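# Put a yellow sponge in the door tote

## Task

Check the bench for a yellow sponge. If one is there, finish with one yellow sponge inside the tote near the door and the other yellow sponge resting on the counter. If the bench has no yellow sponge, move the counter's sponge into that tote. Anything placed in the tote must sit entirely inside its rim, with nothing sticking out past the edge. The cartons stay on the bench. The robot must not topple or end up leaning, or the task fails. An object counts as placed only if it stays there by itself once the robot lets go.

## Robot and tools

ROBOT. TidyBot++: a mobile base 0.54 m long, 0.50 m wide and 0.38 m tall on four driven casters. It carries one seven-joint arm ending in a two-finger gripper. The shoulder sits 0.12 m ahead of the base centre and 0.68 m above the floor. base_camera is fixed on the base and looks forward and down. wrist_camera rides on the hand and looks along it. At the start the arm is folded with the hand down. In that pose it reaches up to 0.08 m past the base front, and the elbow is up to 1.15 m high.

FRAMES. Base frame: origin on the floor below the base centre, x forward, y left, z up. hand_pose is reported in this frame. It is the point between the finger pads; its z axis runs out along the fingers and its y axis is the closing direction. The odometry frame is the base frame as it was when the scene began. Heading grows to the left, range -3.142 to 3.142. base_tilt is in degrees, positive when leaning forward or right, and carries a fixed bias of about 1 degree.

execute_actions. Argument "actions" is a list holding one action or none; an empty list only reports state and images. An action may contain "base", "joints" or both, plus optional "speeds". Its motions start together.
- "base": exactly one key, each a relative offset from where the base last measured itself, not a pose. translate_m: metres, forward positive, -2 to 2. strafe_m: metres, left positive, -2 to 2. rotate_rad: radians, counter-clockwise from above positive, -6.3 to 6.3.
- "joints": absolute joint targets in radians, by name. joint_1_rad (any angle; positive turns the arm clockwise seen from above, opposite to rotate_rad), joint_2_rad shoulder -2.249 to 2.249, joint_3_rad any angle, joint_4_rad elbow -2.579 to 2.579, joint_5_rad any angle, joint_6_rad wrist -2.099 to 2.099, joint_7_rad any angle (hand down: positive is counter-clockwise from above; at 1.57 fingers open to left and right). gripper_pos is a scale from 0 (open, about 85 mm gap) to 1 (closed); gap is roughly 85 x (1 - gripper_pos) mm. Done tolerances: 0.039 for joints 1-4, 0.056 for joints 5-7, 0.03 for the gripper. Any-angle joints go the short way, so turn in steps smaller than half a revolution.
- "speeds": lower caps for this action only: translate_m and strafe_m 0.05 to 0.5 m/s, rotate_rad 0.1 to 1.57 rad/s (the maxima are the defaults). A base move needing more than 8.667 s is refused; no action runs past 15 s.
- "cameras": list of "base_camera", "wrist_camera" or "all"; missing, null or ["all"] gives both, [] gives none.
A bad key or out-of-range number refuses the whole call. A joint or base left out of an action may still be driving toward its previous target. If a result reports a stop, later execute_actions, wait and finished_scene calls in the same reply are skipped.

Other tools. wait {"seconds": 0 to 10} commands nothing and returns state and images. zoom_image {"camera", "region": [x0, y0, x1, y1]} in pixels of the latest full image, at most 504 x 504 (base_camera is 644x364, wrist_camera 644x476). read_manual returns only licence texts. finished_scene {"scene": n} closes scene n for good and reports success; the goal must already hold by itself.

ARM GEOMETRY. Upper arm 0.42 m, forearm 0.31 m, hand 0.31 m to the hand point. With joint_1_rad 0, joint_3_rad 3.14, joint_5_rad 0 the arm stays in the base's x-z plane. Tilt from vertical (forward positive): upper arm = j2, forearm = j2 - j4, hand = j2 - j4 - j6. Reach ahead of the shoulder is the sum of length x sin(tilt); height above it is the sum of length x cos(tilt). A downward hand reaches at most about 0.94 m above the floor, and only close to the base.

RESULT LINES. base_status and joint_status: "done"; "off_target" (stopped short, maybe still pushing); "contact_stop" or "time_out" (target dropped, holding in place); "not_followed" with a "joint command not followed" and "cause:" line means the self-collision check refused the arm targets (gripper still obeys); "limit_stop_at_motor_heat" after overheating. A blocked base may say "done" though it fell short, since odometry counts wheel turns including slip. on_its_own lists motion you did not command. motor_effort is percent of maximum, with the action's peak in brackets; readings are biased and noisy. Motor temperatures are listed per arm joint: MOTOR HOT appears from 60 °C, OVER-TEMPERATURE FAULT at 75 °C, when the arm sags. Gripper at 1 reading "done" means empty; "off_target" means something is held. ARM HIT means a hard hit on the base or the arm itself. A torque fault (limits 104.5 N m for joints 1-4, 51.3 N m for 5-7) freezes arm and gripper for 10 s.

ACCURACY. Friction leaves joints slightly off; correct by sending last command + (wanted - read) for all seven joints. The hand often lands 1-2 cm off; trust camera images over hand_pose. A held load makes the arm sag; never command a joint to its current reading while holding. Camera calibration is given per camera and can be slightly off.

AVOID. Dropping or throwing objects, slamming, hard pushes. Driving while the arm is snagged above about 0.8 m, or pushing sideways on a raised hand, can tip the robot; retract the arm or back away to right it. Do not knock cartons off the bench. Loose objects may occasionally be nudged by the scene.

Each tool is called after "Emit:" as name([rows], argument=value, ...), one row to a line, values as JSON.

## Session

Emit:
execute_actions(actions=[])

Scene clock: 0.00 s.
Motor temperatures (°C, as the motors report them): [36 36 29 30 35 38 36]
base_odometry: x=+0.000 y=+0.000 heading=+0.000 (m, m, rad; odometry frame)
base_tilt: forward=+0.6 right=-0.2 (deg)
base_status: not commanded
joint_positions: joint_1_rad=-0.020 joint_2_rad=-0.353 joint_3_rad=+3.109 joint_4_rad=-2.536 joint_5_rad=-0.001 joint_6_rad=-0.892 joint_7_rad=+1.571 gripper_pos=+0.000
joint_status: not commanded
motor_effort: joint_1_rad=-1 joint_2_rad=-1 joint_3_rad=+0 joint_4_rad=+13 joint_5_rad=+0 joint_6_rad=+2 joint_7_rad=+0 (%)
hand_pose: x=+0.2510 y=+0.0072 z=+0.5852 quat_wxyz=(+0.004, +0.999, +0.026, +0.034) (m; base frame)
pictures: base_camera, wrist_camera
camera_calibration (this result's frames):
wrist_camera: T_world_to_cam=[[-0.00183924, -0.999857, -0.0168102, 0.027069], [-0.998964, 0.00260146, -0.0454343, 0.328597], [0.0454716, 0.0167092, -0.998826, 0.709942], [0, 0, 0, 1]] pos_world=[0.296024, 0.0143478, 0.724494]
Images, in order (width x height): base_camera 644x364, wrist_camera 644x476.

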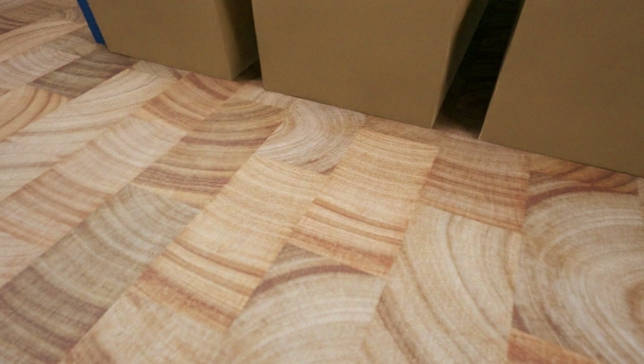

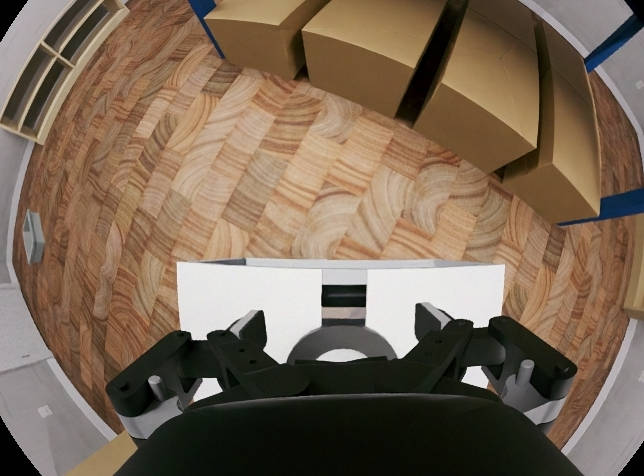

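Emit:
execute_actions([
  {"base":{"rotate_rad":-0.5},"joints":{"joint_6_rad":-1.5}},
], cameras=[])

Emit:
execute_actions([
  {"base":{"strafe_m":1.25},"joints":{"joint_4_rad":-1.1}},
])

Scene clock: 2.10 s.
Motor temperatures (°C, as the motors report them): [36 36 29 30 35 38 36]
base_odometry: x=+0.000 y=+0.000 heading=-0.499 (m, m, rad; odometry frame)
base_tilt: forward=+0.6 right=-0.2 (deg)
base_status: done
joint_positions: joint_1_rad=-0.020 joint_2_rad=-0.353 joint_3_rad=+3.109 joint_4_rad=-2.538 joint_5_rad=-0.001 joint_6_rad=-1.028 joint_7_rad=+1.571 gripper_pos=+0.000
joint_status: joint_6_rad not_followed (moved -0.136 of -0.608)
motor_effort: joint_1_rad=-1(0) joint_2_rad=+0(1) joint_3_rad=+0(1) joint_4_rad=+13(18) joint_5_rad=+0(0) joint_6_rad=+0(6) joint_7_rad=+0(1) (%)
hand_pose: x=+0.2079 y=+0.0050 z=+0.5849 quat_wxyz=(+0.006, +0.999, +0.025, -0.035) (m; base frame)
pictures: none
joint command not followed: on one or more control steps a check withheld the commanded joint targets, and the robot was not sent them on those steps. On the call's last step the targets were still withheld.
cause: the commanded joint targets would bring two parts of the arm too close to each other (the joints from joint_2_rad to joint_7_rad lie between them); next, command targets that bring no two parts of the arm closer together.
No camera images: the call's "cameras" was empty. Leave "cameras" out to get every camera's image.

Scene clock: 5.87 s.
Motor temperatures (°C, as the motors report them): [36 36 29 30 35 38 36]
base_odometry: x=+0.599 y=+1.097 heading=-0.500 (m, m, rad; odometry frame)
base_tilt: forward=+0.6 right=-0.2 (deg)
base_status: done
joint_positions: joint_1_rad=-0.020 joint_2_rad=-0.359 joint_3_rad=+3.109 joint_4_rad=-1.098 joint_5_rad=-0.001 joint_6_rad=-1.470 joint_7_rad=+1.571 gripper_pos=+0.000
joint_status: all done
on_its_own: joint_6_rad moved -0.442 to your old target -1.500
motor_effort: joint_1_rad=-1(1) joint_2_rad=-2(6) joint_3_rad=+1(2) joint_4_rad=+15(17) joint_5_rad=+1(1) joint_6_rad=+8(9) joint_7_rad=+1(1) (%)
hand_pose: x=+0.4320 y=+0.0226 z=+1.1220 quat_wxyz=(-0.007, +0.893, +0.026, +0.449) (m; base frame)
pictures: base_camera, wrist_camera
joint command not followed: on one or more control steps a check withheld the commanded joint targets, and the robot was not sent them on those steps.
cause: the commanded joint targets would bring two parts of the arm too close to each other (the joints from joint_2_rad to joint_7_rad lie between them); next, command targets that bring no two parts of the arm closer together.
camera_calibration (this result's frames):
wrist_camera: T_world_to_cam=[[0.0383947, -0.998183, -0.046443, 0.0676625], [-0.615022, 0.0130259, -0.788403, 1.20121], [0.787575, 0.0588339, -0.613404, 0.48359], [0, 0, 0, 1]] pos_world=[0.355312, 0.0234412, 1.24682]
Images, in order (width x height): base_camera 644x364, wrist_camera 644x476.

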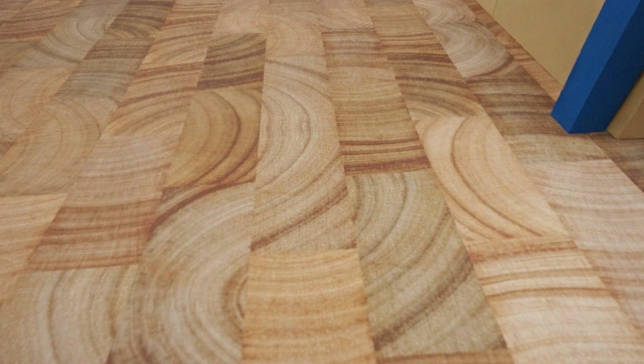

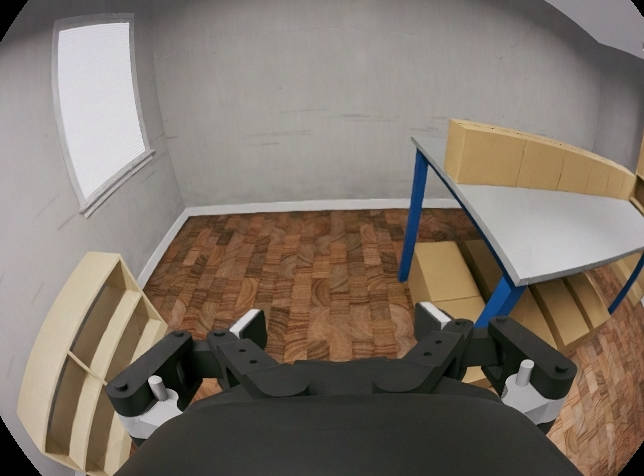

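Emit:
execute_actions([
  {"base":{"translate_m":1.15},"joints":{"joint_1_rad":0.8,"joint_4_rad":-0.9}},
])

Scene clock: 9.77 s.
Motor temperatures (°C, as the motors report them): [36 36 29 30 35 38 36]
base_odometry: x=+1.609 y=+0.547 heading=-0.499 (m, m, rad; odometry frame)
base_tilt: forward=+0.6 right=-0.2 (deg)
base_status: done
joint_positions: joint_1_rad=+0.783 joint_2_rad=-0.357 joint_3_rad=+3.109 joint_4_rad=-0.910 joint_5_rad=-0.001 joint_6_rad=-1.472 joint_7_rad=+1.571 gripper_pos=+0.000
joint_status: all done
motor_effort: joint_1_rad=-1(0) joint_2_rad=-1(4) joint_3_rad=+1(1) joint_4_rad=+12(15) joint_5_rad=+1(0) joint_6_rad=+9(9) joint_7_rad=+0(1) (%)
hand_pose: x=+0.3416 y=-0.1979 z=+1.2067 quat_wxyz=(+0.199, +0.790, -0.308, +0.491) (m; base frame)
pictures: base_camera, wrist_camera
camera_calibration (this result's frames):
wrist_camera: T_world_to_cam=[[-0.683696, -0.728203, -0.0477579, 0.156622], [-0.30478, 0.344388, -0.887979, 1.29506], [0.663076, -0.592552, -0.457398, 0.345144], [0, 0, 0, 1]] pos_world=[0.272932, -0.127434, 1.31533]
Images, in order (width x height): base_camera 644x364, wrist_camera 644x476.

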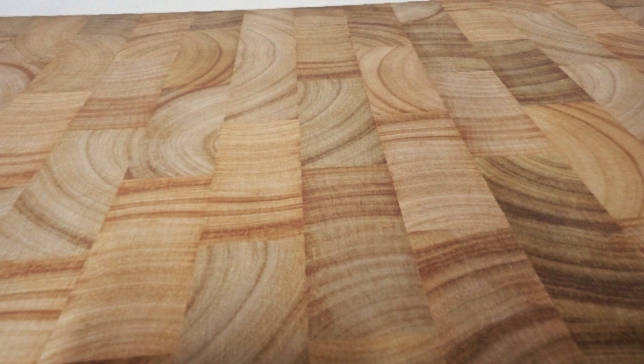

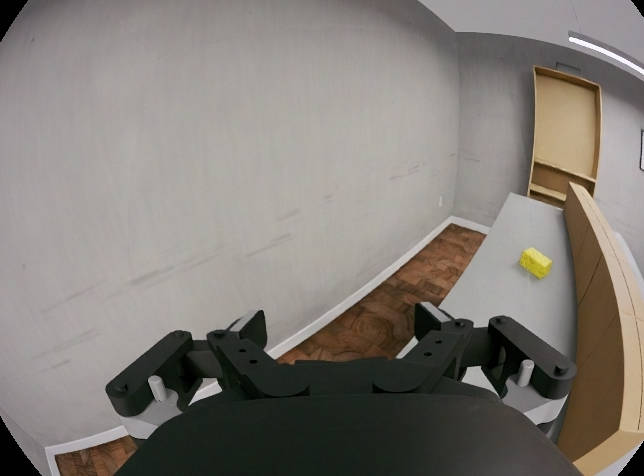

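Emit:
execute_actions([
  {"base":{"translate_m":0.2},"joints":{"joint_1_rad":1.65,"joint_2_rad":0.3,"joint_4_rad":-0.7,"joint_6_rad":-1.3}},
], cameras=["wrist_camera"])

Scene clock: 13.60 s.
Motor temperatures (°C, as the motors report them): [36 36 29 30 35 38 36]
base_odometry: x=+1.785 y=+0.451 heading=-0.499 (m, m, rad; odometry frame)
base_tilt: forward=+0.6 right=-0.2 (deg)
base_status: done
joint_positions: joint_1_rad=+1.641 joint_2_rad=+0.292 joint_3_rad=+3.108 joint_4_rad=-0.712 joint_5_rad=-0.001 joint_6_rad=-1.330 joint_7_rad=+1.571 gripper_pos=+0.000
joint_status: all done
motor_effort: joint_1_rad=+0(1) joint_2_rad=-30(30) joint_3_rad=-1(3) joint_4_rad=+17(18) joint_5_rad=+0(2) joint_6_rad=+8(10) joint_7_rad=+0(0) (%)
hand_pose: x=+0.0940 y=-0.6104 z=+1.0385 quat_wxyz=(+0.280, +0.637, -0.664, +0.276) (m; base frame)
pictures: wrist_camera
camera_calibration (this result's frames):
wrist_camera: T_world_to_cam=[[-0.996198, 0.0573282, -0.0655921, 0.20633], [0.0869292, 0.703213, -0.705645, 1.20513], [0.00567182, -0.708664, -0.705523, 0.436532], [0, 0, 0, 1]] pos_world=[0.0983094, -0.549935, 1.17191]
Images, in order (width x height): wrist_camera 644x476.

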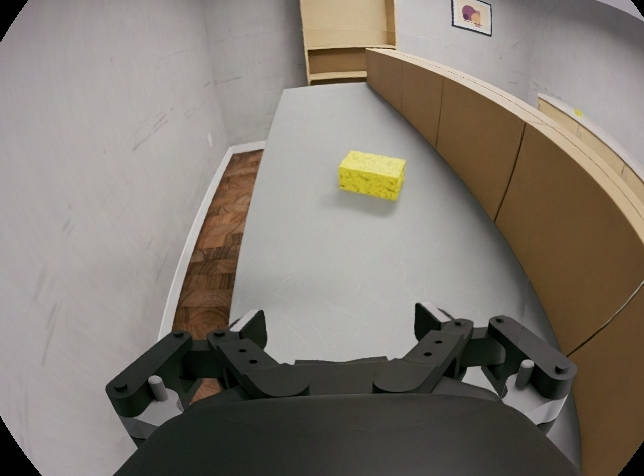

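Emit:
execute_actions([
  {"base":{"rotate_rad":0.05}},
], cameras=[])

Emit:
execute_actions([
  {"base":{"translate_m":0.56}},
], cameras=["base_camera"])

Emit:
execute_actions([
  {"base":{"strafe_m":-1.12},"joints":{"joint_1_rad":3.39}},
])

Scene clock: 15.43 s.
Motor temperatures (°C, as the motors report them): [36 36 29 30 35 38 36]
base_odometry: x=+1.785 y=+0.451 heading=-0.449 (m, m, rad; odometry frame)
base_tilt: forward=+0.6 right=-0.2 (deg)
base_status: done
joint_positions: joint_1_rad=+1.643 joint_2_rad=+0.293 joint_3_rad=+3.108 joint_4_rad=-0.711 joint_5_rad=-0.001 joint_6_rad=-1.330 joint_7_rad=+1.571 gripper_pos=+0.000
joint_status: not commanded
motor_effort: joint_1_rad=-1(2) joint_2_rad=-29(32) joint_3_rad=+0(2) joint_4_rad=+17(18) joint_5_rad=+0(1) joint_6_rad=+7(7) joint_7_rad=+1(1) (%)
hand_pose: x=+0.0926 y=-0.6105 z=+1.0387 quat_wxyz=(+0.280, +0.636, -0.664, +0.276) (m; base frame)
pictures: none
No camera images: the call's "cameras" was empty. Leave "cameras" out to get every camera's image.

Scene clock: 17.90 s.
Motor temperatures (°C, as the motors report them): [36 36 29 30 35 38 36]
base_odometry: x=+2.290 y=+0.208 heading=-0.448 (m, m, rad; odometry frame)
base_tilt: forward=+0.6 right=-0.1 (deg)
base_status: done
joint_positions: joint_1_rad=+1.646 joint_2_rad=+0.293 joint_3_rad=+3.108 joint_4_rad=-0.711 joint_5_rad=-0.001 joint_6_rad=-1.329 joint_7_rad=+1.571 gripper_pos=+0.000
joint_status: not commanded
motor_effort: joint_1_rad=+0(4) joint_2_rad=-29(30) joint_3_rad=+0(2) joint_4_rad=+17(16) joint_5_rad=+1(1) joint_6_rad=+8(8) joint_7_rad=+1(1) (%)
hand_pose: x=+0.0905 y=-0.6105 z=+1.0389 quat_wxyz=(+0.281, +0.635, -0.665, +0.275) (m; base frame)
pictures: base_camera
Images, in order (width x height): base_camera 644x364.

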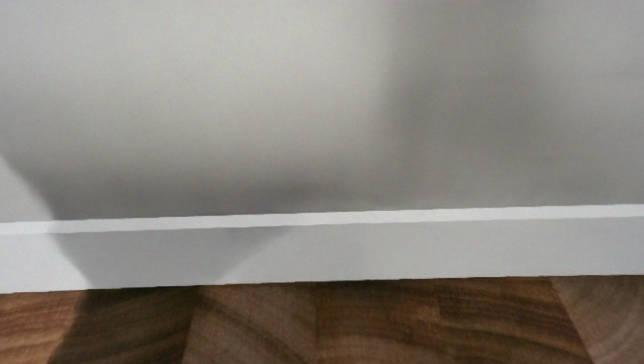

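Scene clock: 21.63 s.
Motor temperatures (°C, as the motors report them): [36 36 29 30 35 38 36]
base_odometry: x=+1.806 y=-0.801 heading=-0.448 (m, m, rad; odometry frame)
base_tilt: forward=+0.6 right=-0.2 (deg)
base_status: done
joint_positions: joint_1_rad=+3.375 joint_2_rad=+0.298 joint_3_rad=+3.108 joint_4_rad=-0.709 joint_5_rad=-0.001 joint_6_rad=-1.327 joint_7_rad=+1.571 gripper_pos=+0.000
joint_status: all done
motor_effort: joint_1_rad=-1(2) joint_2_rad=-29(32) joint_3_rad=-1(2) joint_4_rad=+16(18) joint_5_rad=+0(1) joint_6_rad=+7(8) joint_7_rad=+1(1) (%)
hand_pose: x=-0.4820 y=+0.1245 z=+1.0370 quat_wxyz=(+0.391, -0.094, -0.915, -0.035) (m; base frame)
pictures: base_camera, wrist_camera
camera_calibration (this result's frames):
wrist_camera: T_world_to_cam=[[0.218462, 0.973625, -0.0657946, 0.0618977], [0.67975, -0.200204, -0.705591, 1.13549], [-0.700153, 0.109421, -0.705558, 0.517527], [0, 0, 0, 1]] pos_world=[-0.423021, 0.110436, 1.17041]
Images, in order (width x height): base_camera 644x364, wrist_camera 644x476.

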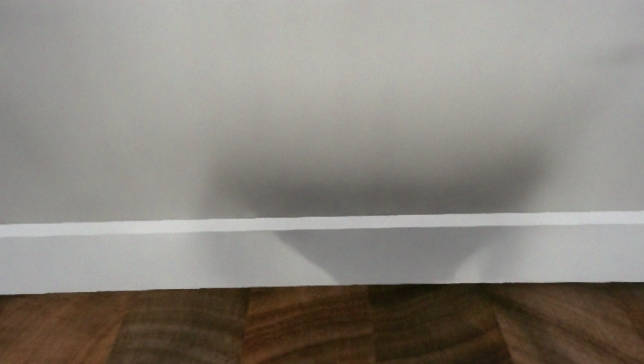

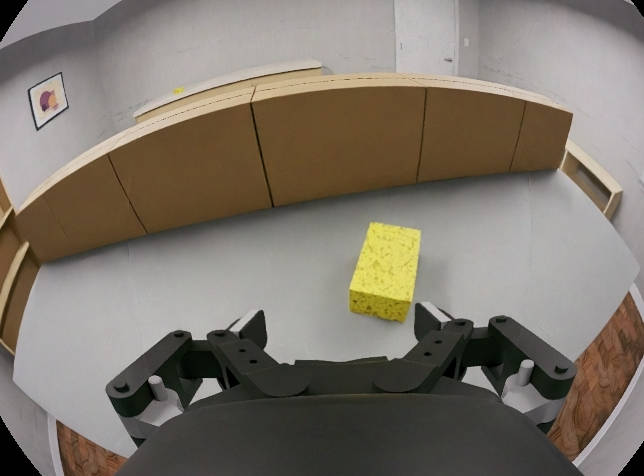

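Emit:
execute_actions([
  {"base":{"strafe_m":-0.08},"joints":{"joint_1_rad":3.56,"joint_2_rad":0.41,"joint_4_rad":-0.93,"joint_6_rad":-0.7,"joint_7_rad":1.4}},
], cameras=["wrist_camera"])

Scene clock: 23.43 s.
Motor temperatures (°C, as the motors report them): [36 36 29 30 35 38 36]
base_odometry: x=+1.771 y=-0.874 heading=-0.447 (m, m, rad; odometry frame)
base_tilt: forward=+0.6 right=-0.2 (deg)
base_status: done
joint_positions: joint_1_rad=+3.550 joint_2_rad=+0.413 joint_3_rad=+3.108 joint_4_rad=-0.928 joint_5_rad=-0.001 joint_6_rad=-0.727 joint_7_rad=+1.430 gripper_pos=+0.000
joint_status: all done
motor_effort: joint_1_rad=-1(2) joint_2_rad=-38(41) joint_3_rad=-1(2) joint_4_rad=+19(21) joint_5_rad=+0(1) joint_6_rad=+9(10) joint_7_rad=+0(1) (%)
hand_pose: x=-0.5756 y=+0.2783 z=+0.9905 quat_wxyz=(+0.509, -0.224, -0.830, -0.054) (m; base frame)
pictures: wrist_camera
camera_calibration (this result's frames):
wrist_camera: T_world_to_cam=[[0.426967, 0.882852, -0.195632, 0.203375], [0.37714, -0.370485, -0.848826, 1.21222], [-0.821867, 0.28864, -0.491144, 0.0700616], [0, 0, 0, 1]] pos_world=[-0.486431, 0.249338, 1.10316]
Images, in order (width x height): wrist_camera 644x476.

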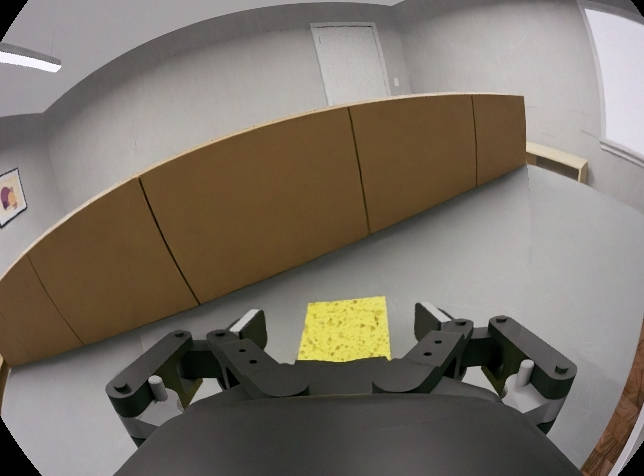

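Emit:
execute_actions([
  {"joints":{"joint_2_rad":0.47,"joint_6_rad":-0.83}},
], cameras=["wrist_camera"])

Scene clock: 25.00 s.
Motor temperatures (°C, as the motors report them): [36 36 29 30 35 38 36]
base_odometry: x=+1.771 y=-0.874 heading=-0.447 (m, m, rad; odometry frame)
base_tilt: forward=+0.6 right=-0.2 (deg)
base_status: not commanded
joint_positions: joint_1_rad=+3.550 joint_2_rad=+0.465 joint_3_rad=+3.108 joint_4_rad=-0.931 joint_5_rad=-0.001 joint_6_rad=-0.806 joint_7_rad=+1.430 gripper_pos=+0.000
joint_status: all done
motor_effort: joint_1_rad=-1(1) joint_2_rad=-38(40) joint_3_rad=-1(1) joint_4_rad=+20(21) joint_5_rad=+0(0) joint_6_rad=+8(9) joint_7_rad=+1(0) (%)
hand_pose: x=-0.5765 y=+0.2788 z=+0.9293 quat_wxyz=(+0.451, -0.232, -0.861, -0.047) (m; base frame)
pictures: wrist_camera
camera_calibration (this result's frames):
wrist_camera: T_world_to_cam=[[0.449458, 0.873713, -0.186044, 0.197977], [0.477983, -0.411164, -0.776193, 1.16274], [-0.754665, 0.259941, -0.602422, 0.189264], [0, 0, 0, 1]] pos_world=[-0.501921, 0.255903, 1.05336]
Images, in order (width x height): wrist_camera 644x476.

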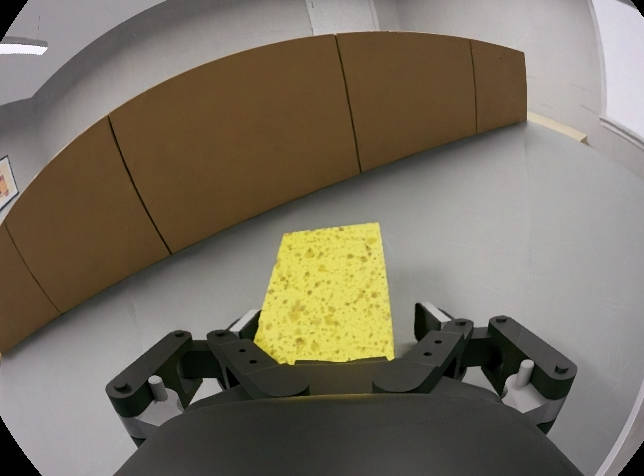

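Emit:
execute_actions([
  {"joints":{"gripper_pos":1}},
], cameras=[])

Emit:
execute_actions([
  {"joints":{"joint_2_rad":-0.2,"joint_6_rad":-1.5}},
], cameras=[])

Emit:
execute_actions([
  {"base":{"strafe_m":1.3}},
], cameras=[])

Emit:
execute_actions([
  {"base":{"translate_m":-1.75}},
], cameras=[])

Emit:
execute_actions([
  {"base":{"rotate_rad":2.7},"joints":{"joint_1_rad":6.28}},
])

Scene clock: 26.73 s.
Motor temperatures (°C, as the motors report them): [36 36 29 30 35 38 36]
base_odometry: x=+1.771 y=-0.874 heading=-0.447 (m, m, rad; odometry frame)
base_tilt: forward=+0.6 right=-0.2 (deg)
base_status: not commanded
joint_positions: joint_1_rad=+3.550 joint_2_rad=+0.464 joint_3_rad=+3.108 joint_4_rad=-0.929 joint_5_rad=-0.001 joint_6_rad=-0.806 joint_7_rad=+1.430 gripper_pos=+0.377
joint_status: gripper_pos off_target (ended at +0.377, target +1.000)
motor_effort: joint_1_rad=-1(1) joint_2_rad=-37(39) joint_3_rad=-1(1) joint_4_rad=+18(20) joint_5_rad=+0(0) joint_6_rad=+8(8) joint_7_rad=+0(0) (%)
hand_pose: x=-0.5766 y=+0.2788 z=+0.9311 quat_wxyz=(+0.452, -0.232, -0.860, -0.047) (m; base frame)
pictures: none
No camera images: the call's "cameras" was empty. Leave "cameras" out to get every camera's image.

Scene clock: 28.67 s.
Motor temperatures (°C, as the motors report them): [36 36 29 30 35 38 36]
base_odometry: x=+1.771 y=-0.874 heading=-0.447 (m, m, rad; odometry frame)
base_tilt: forward=+0.6 right=-0.2 (deg)
base_status: not commanded
joint_positions: joint_1_rad=+3.550 joint_2_rad=-0.201 joint_3_rad=+3.108 joint_4_rad=-0.929 joint_5_rad=-0.001 joint_6_rad=-1.473 joint_7_rad=+1.430 gripper_pos=+0.377
joint_status: all done
motor_effort: joint_1_rad=-1(1) joint_2_rad=-8(42) joint_3_rad=+0(1) joint_4_rad=+15(21) joint_5_rad=+0(0) joint_6_rad=+9(9) joint_7_rad=+1(1) (%)
hand_pose: x=-0.2329 y=+0.1336 z=+1.1450 quat_wxyz=(+0.449, -0.226, -0.862, -0.056) (m; base frame)
pictures: none
No camera images: the call's "cameras" was empty. Leave "cameras" out to get every camera's image.

Scene clock: 32.83 s.
Motor temperatures (°C, as the motors report them): [36 36 29 30 35 38 36]
base_odometry: x=+2.332 y=+0.299 heading=-0.447 (m, m, rad; odometry frame)
base_tilt: forward=+0.6 right=-0.2 (deg)
base_status: done
joint_positions: joint_1_rad=+3.550 joint_2_rad=-0.201 joint_3_rad=+3.108 joint_4_rad=-0.929 joint_5_rad=-0.001 joint_6_rad=-1.474 joint_7_rad=+1.430 gripper_pos=+0.377
joint_status: not commanded
motor_effort: joint_1_rad=-1(0) joint_2_rad=-8(12) joint_3_rad=+0(2) joint_4_rad=+14(16) joint_5_rad=+0(1) joint_6_rad=+9(9) joint_7_rad=+0(1) (%)
hand_pose: x=-0.2329 y=+0.1338 z=+1.1449 quat_wxyz=(+0.449, -0.226, -0.863, -0.056) (m; base frame)
pictures: none
No camera images: the call's "cameras" was empty. Leave "cameras" out to get every camera's image.

Scene clock: 37.70 s.
Motor temperatures (°C, as the motors report them): [36 36 29 30 35 38 36]
base_odometry: x=+0.754 y=+1.056 heading=-0.447 (m, m, rad; odometry frame)
base_tilt: forward=+0.6 right=-0.2 (deg)
base_status: done
joint_positions: joint_1_rad=+3.550 joint_2_rad=-0.199 joint_3_rad=+3.108 joint_4_rad=-0.929 joint_5_rad=-0.001 joint_6_rad=-1.476 joint_7_rad=+1.430 gripper_pos=+0.377
joint_status: not commanded
motor_effort: joint_1_rad=-1(0) joint_2_rad=-10(12) joint_3_rad=+0(1) joint_4_rad=+15(15) joint_5_rad=+0(1) joint_6_rad=+9(9) joint_7_rad=+1(1) (%)
hand_pose: x=-0.2333 y=+0.1340 z=+1.1435 quat_wxyz=(+0.447, -0.226, -0.863, -0.055) (m; base frame)
pictures: none
No camera images: the call's "cameras" was empty. Leave "cameras" out to get every camera's image.

Scene clock: 41.33 s.
Motor temperatures (°C, as the motors report them): [36 36 29 30 35 38 36]
base_odometry: x=+0.753 y=+1.056 heading=+2.252 (m, m, rad; odometry frame)
base_tilt: forward=+0.6 right=-0.2 (deg)
base_status: done
joint_positions: joint_1_rad=+6.264 joint_2_rad=-0.199 joint_3_rad=+3.108 joint_4_rad=-0.929 joint_5_rad=-0.001 joint_6_rad=-1.476 joint_7_rad=+1.430 gripper_pos=+0.377
joint_status: all done
motor_effort: joint_1_rad=-1(1) joint_2_rad=-9(11) joint_3_rad=+0(1) joint_4_rad=+14(15) joint_5_rad=+0(0) joint_6_rad=+9(9) joint_7_rad=+1(1) (%)
hand_pose: x=+0.4952 y=+0.0242 z=+1.1435 quat_wxyz=(+0.041, -0.892, +0.038, -0.449) (m; base frame)
pictures: base_camera, wrist_camera
camera_calibration (this result's frames):
wrist_camera: T_world_to_cam=[[-0.0441338, -0.985433, -0.164237, 0.243101], [-0.609187, 0.156842, -0.777362, 1.23804], [0.791798, 0.0657432, -0.607235, 0.437642], [0, 0, 0, 1]] pos_world=[0.418401, 0.0166115, 1.26808]
Images, in order (width x height): base_camera 644x364, wrist_camera 644x476.

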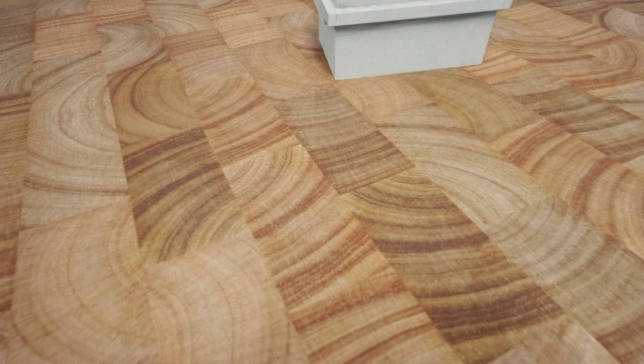

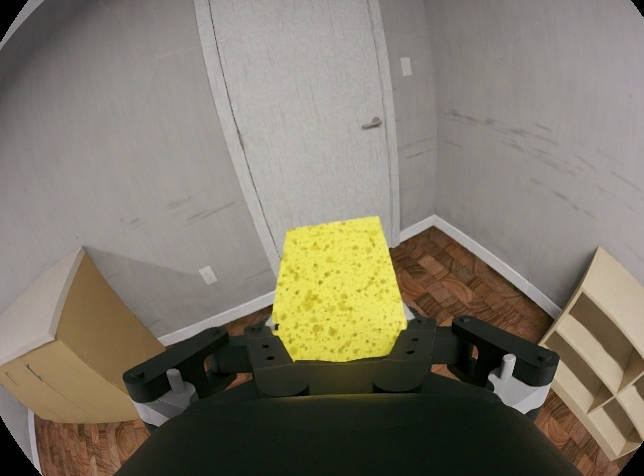

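Emit:
execute_actions([
  {"base":{"translate_m":0.27},"joints":{"joint_1_rad":6.57,"joint_2_rad":1.3,"joint_4_rad":-1.24,"joint_6_rad":-0.55,"joint_7_rad":1.95}},
])

Scene clock: 44.43 s.
Motor temperatures (°C, as the motors report them): [36 36 29 30 35 38 36]
base_odometry: x=+0.583 y=+1.266 heading=+2.253 (m, m, rad; odometry frame)
base_tilt: forward=+0.6 right=-0.2 (deg)
base_status: done
joint_positions: joint_1_rad=+6.553 joint_2_rad=+1.296 joint_3_rad=+3.108 joint_4_rad=-1.232 joint_5_rad=-0.001 joint_6_rad=-0.581 joint_7_rad=+1.919 gripper_pos=+0.377
joint_status: all done
motor_effort: joint_1_rad=-1(1) joint_2_rad=-47(52) joint_3_rad=-2(2) joint_4_rad=+9(17) joint_5_rad=+0(0) joint_6_rad=+1(9) joint_7_rad=+1(0) (%)
hand_pose: x=+0.6992 y=-0.1380 z=+0.2287 quat_wxyz=(+0.011, -0.999, -0.043, -0.021) (m; base frame)
pictures: base_camera, wrist_camera
camera_calibration (this result's frames):
wrist_camera: T_world_to_cam=[[0.0332837, -0.998413, -0.0454374, -0.141076], [-0.999294, -0.0324517, -0.0189279, 0.749821], [0.0174234, 0.0460353, -0.998788, 0.359532], [0, 0, 0, 1]] pos_world=[0.747723, -0.133071, 0.366879]
Images, in order (width x height): base_camera 644x364, wrist_camera 644x476.

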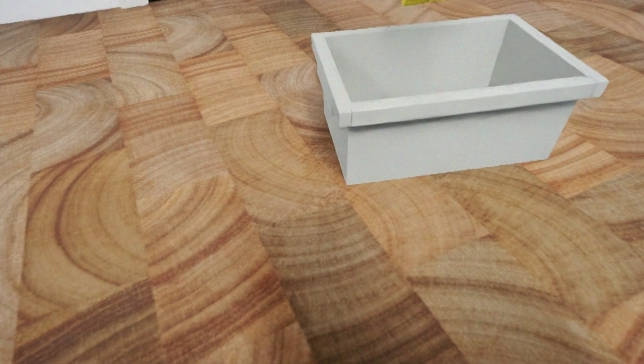

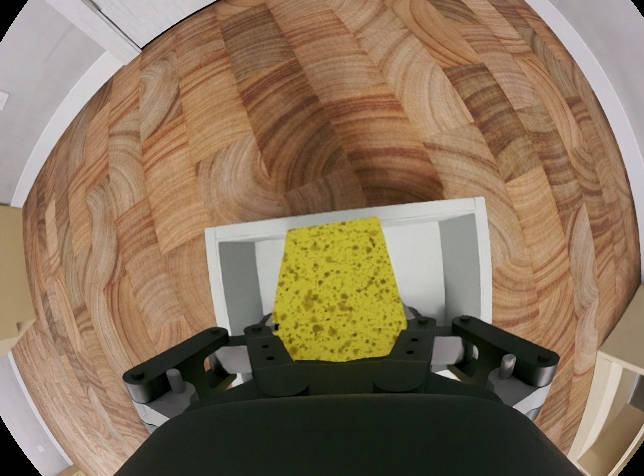

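Emit:
execute_actions([
  {"base":{"translate_m":-0.04},"joints":{"joint_2_rad":1.57,"joint_4_rad":-1.04,"joint_6_rad":-0.4}},
])

Emit:
execute_actions([
  {"joints":{"gripper_pos":0}},
], cameras=[])

Emit:
execute_actions([
  {"joints":{"joint_2_rad":1.15,"joint_4_rad":-1.45}},
])

Scene clock: 46.50 s.
Motor temperatures (°C, as the motors report them): [36 36 29 30 35 38 36]
base_odometry: x=+0.608 y=+1.235 heading=+2.252 (m, m, rad; odometry frame)
base_tilt: forward=+0.7 right=-0.2 (deg)
base_status: done
joint_positions: joint_1_rad=+6.558 joint_2_rad=+1.575 joint_3_rad=+3.108 joint_4_rad=-1.050 joint_5_rad=-0.001 joint_6_rad=-0.430 joint_7_rad=+1.919 gripper_pos=+0.377
joint_status: all done
motor_effort: joint_1_rad=-1(3) joint_2_rad=-47(51) joint_3_rad=-2(2) joint_4_rad=+8(10) joint_5_rad=+0(0) joint_6_rad=+1(2) joint_7_rad=+0(0) (%)
hand_pose: x=+0.7051 y=-0.1437 z=+0.0976 quat_wxyz=(+0.003, -0.998, -0.035, -0.046) (m; base frame)
pictures: base_camera, wrist_camera
camera_calibration (this result's frames):
wrist_camera: T_world_to_cam=[[0.0186843, -0.999347, -0.0309351, -0.144216], [-0.99736, -0.0164577, -0.0707283, 0.759046], [0.0701729, 0.0321749, -0.997016, 0.189401], [0, 0, 0, 1]] pos_world=[0.746446, -0.137724, 0.23806]
Images, in order (width x height): base_camera 644x364, wrist_camera 644x476.

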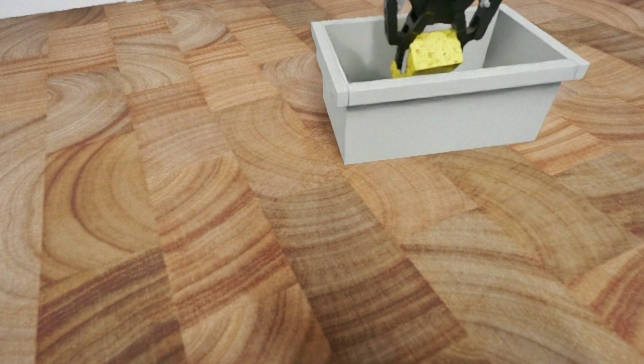

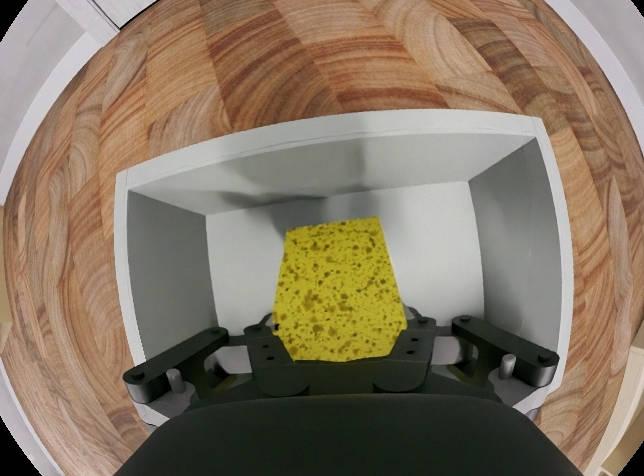

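Scene clock: 47.60 s.
Motor temperatures (°C, as the motors report them): [36 36 29 30 35 38 36]
base_odometry: x=+0.608 y=+1.235 heading=+2.252 (m, m, rad; odometry frame)
base_tilt: forward=+0.7 right=-0.2 (deg)
base_status: not commanded
joint_positions: joint_1_rad=+6.558 joint_2_rad=+1.575 joint_3_rad=+3.108 joint_4_rad=-1.050 joint_5_rad=-0.001 joint_6_rad=-0.430 joint_7_rad=+1.919 gripper_pos=+0.000
joint_status: all done
motor_effort: joint_1_rad=-1(1) joint_2_rad=-47(48) joint_3_rad=-2(2) joint_4_rad=+8(8) joint_5_rad=+0(0) joint_6_rad=+1(2) joint_7_rad=+1(1) (%)
hand_pose: x=+0.7051 y=-0.1437 z=+0.0976 quat_wxyz=(+0.003, -0.998, -0.035, -0.046) (m; base frame)
pictures: none
No camera images: the call's "cameras" was empty. Leave "cameras" out to get every camera's image.

Scene clock: 49.23 s.
Motor temperatures (°C, as the motors report them): [36 36 29 30 35 38 36]
base_odometry: x=+0.608 y=+1.235 heading=+2.252 (m, m, rad; odometry frame)
base_tilt: forward=+0.6 right=-0.2 (deg)
base_status: not commanded
joint_positions: joint_1_rad=+6.558 joint_2_rad=+1.153 joint_3_rad=+3.108 joint_4_rad=-1.439 joint_5_rad=-0.001 joint_6_rad=-0.429 joint_7_rad=+1.919 gripper_pos=+0.000
joint_status: all done
motor_effort: joint_1_rad=-1(1) joint_2_rad=-45(50) joint_3_rad=-2(2) joint_4_rad=+10(9) joint_5_rad=+0(0) joint_6_rad=+2(2) joint_7_rad=+1(0) (%)
hand_pose: x=+0.6887 y=-0.1382 z=+0.2762 quat_wxyz=(-0.003, -0.997, -0.042, -0.062) (m; base frame)
pictures: base_camera, wrist_camera
camera_calibration (this result's frames):
wrist_camera: T_world_to_cam=[[0.0320078, -0.999318, -0.0184203, -0.145464], [-0.994319, -0.029965, -0.102137, 0.760094], [0.101515, 0.0215849, -0.9946, 0.3447], [0, 0, 0, 1]] pos_world=[0.725439, -0.130029, 0.417792]
Images, in order (width x height): base_camera 644x364, wrist_camera 644x476.

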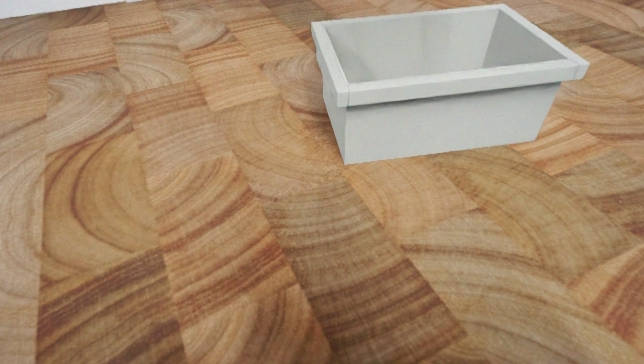

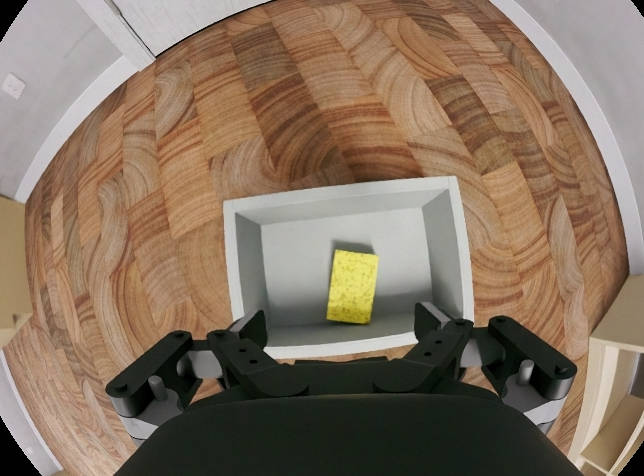

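Emit:
finished_scene(scene=2)

The scene is finished: the task was done.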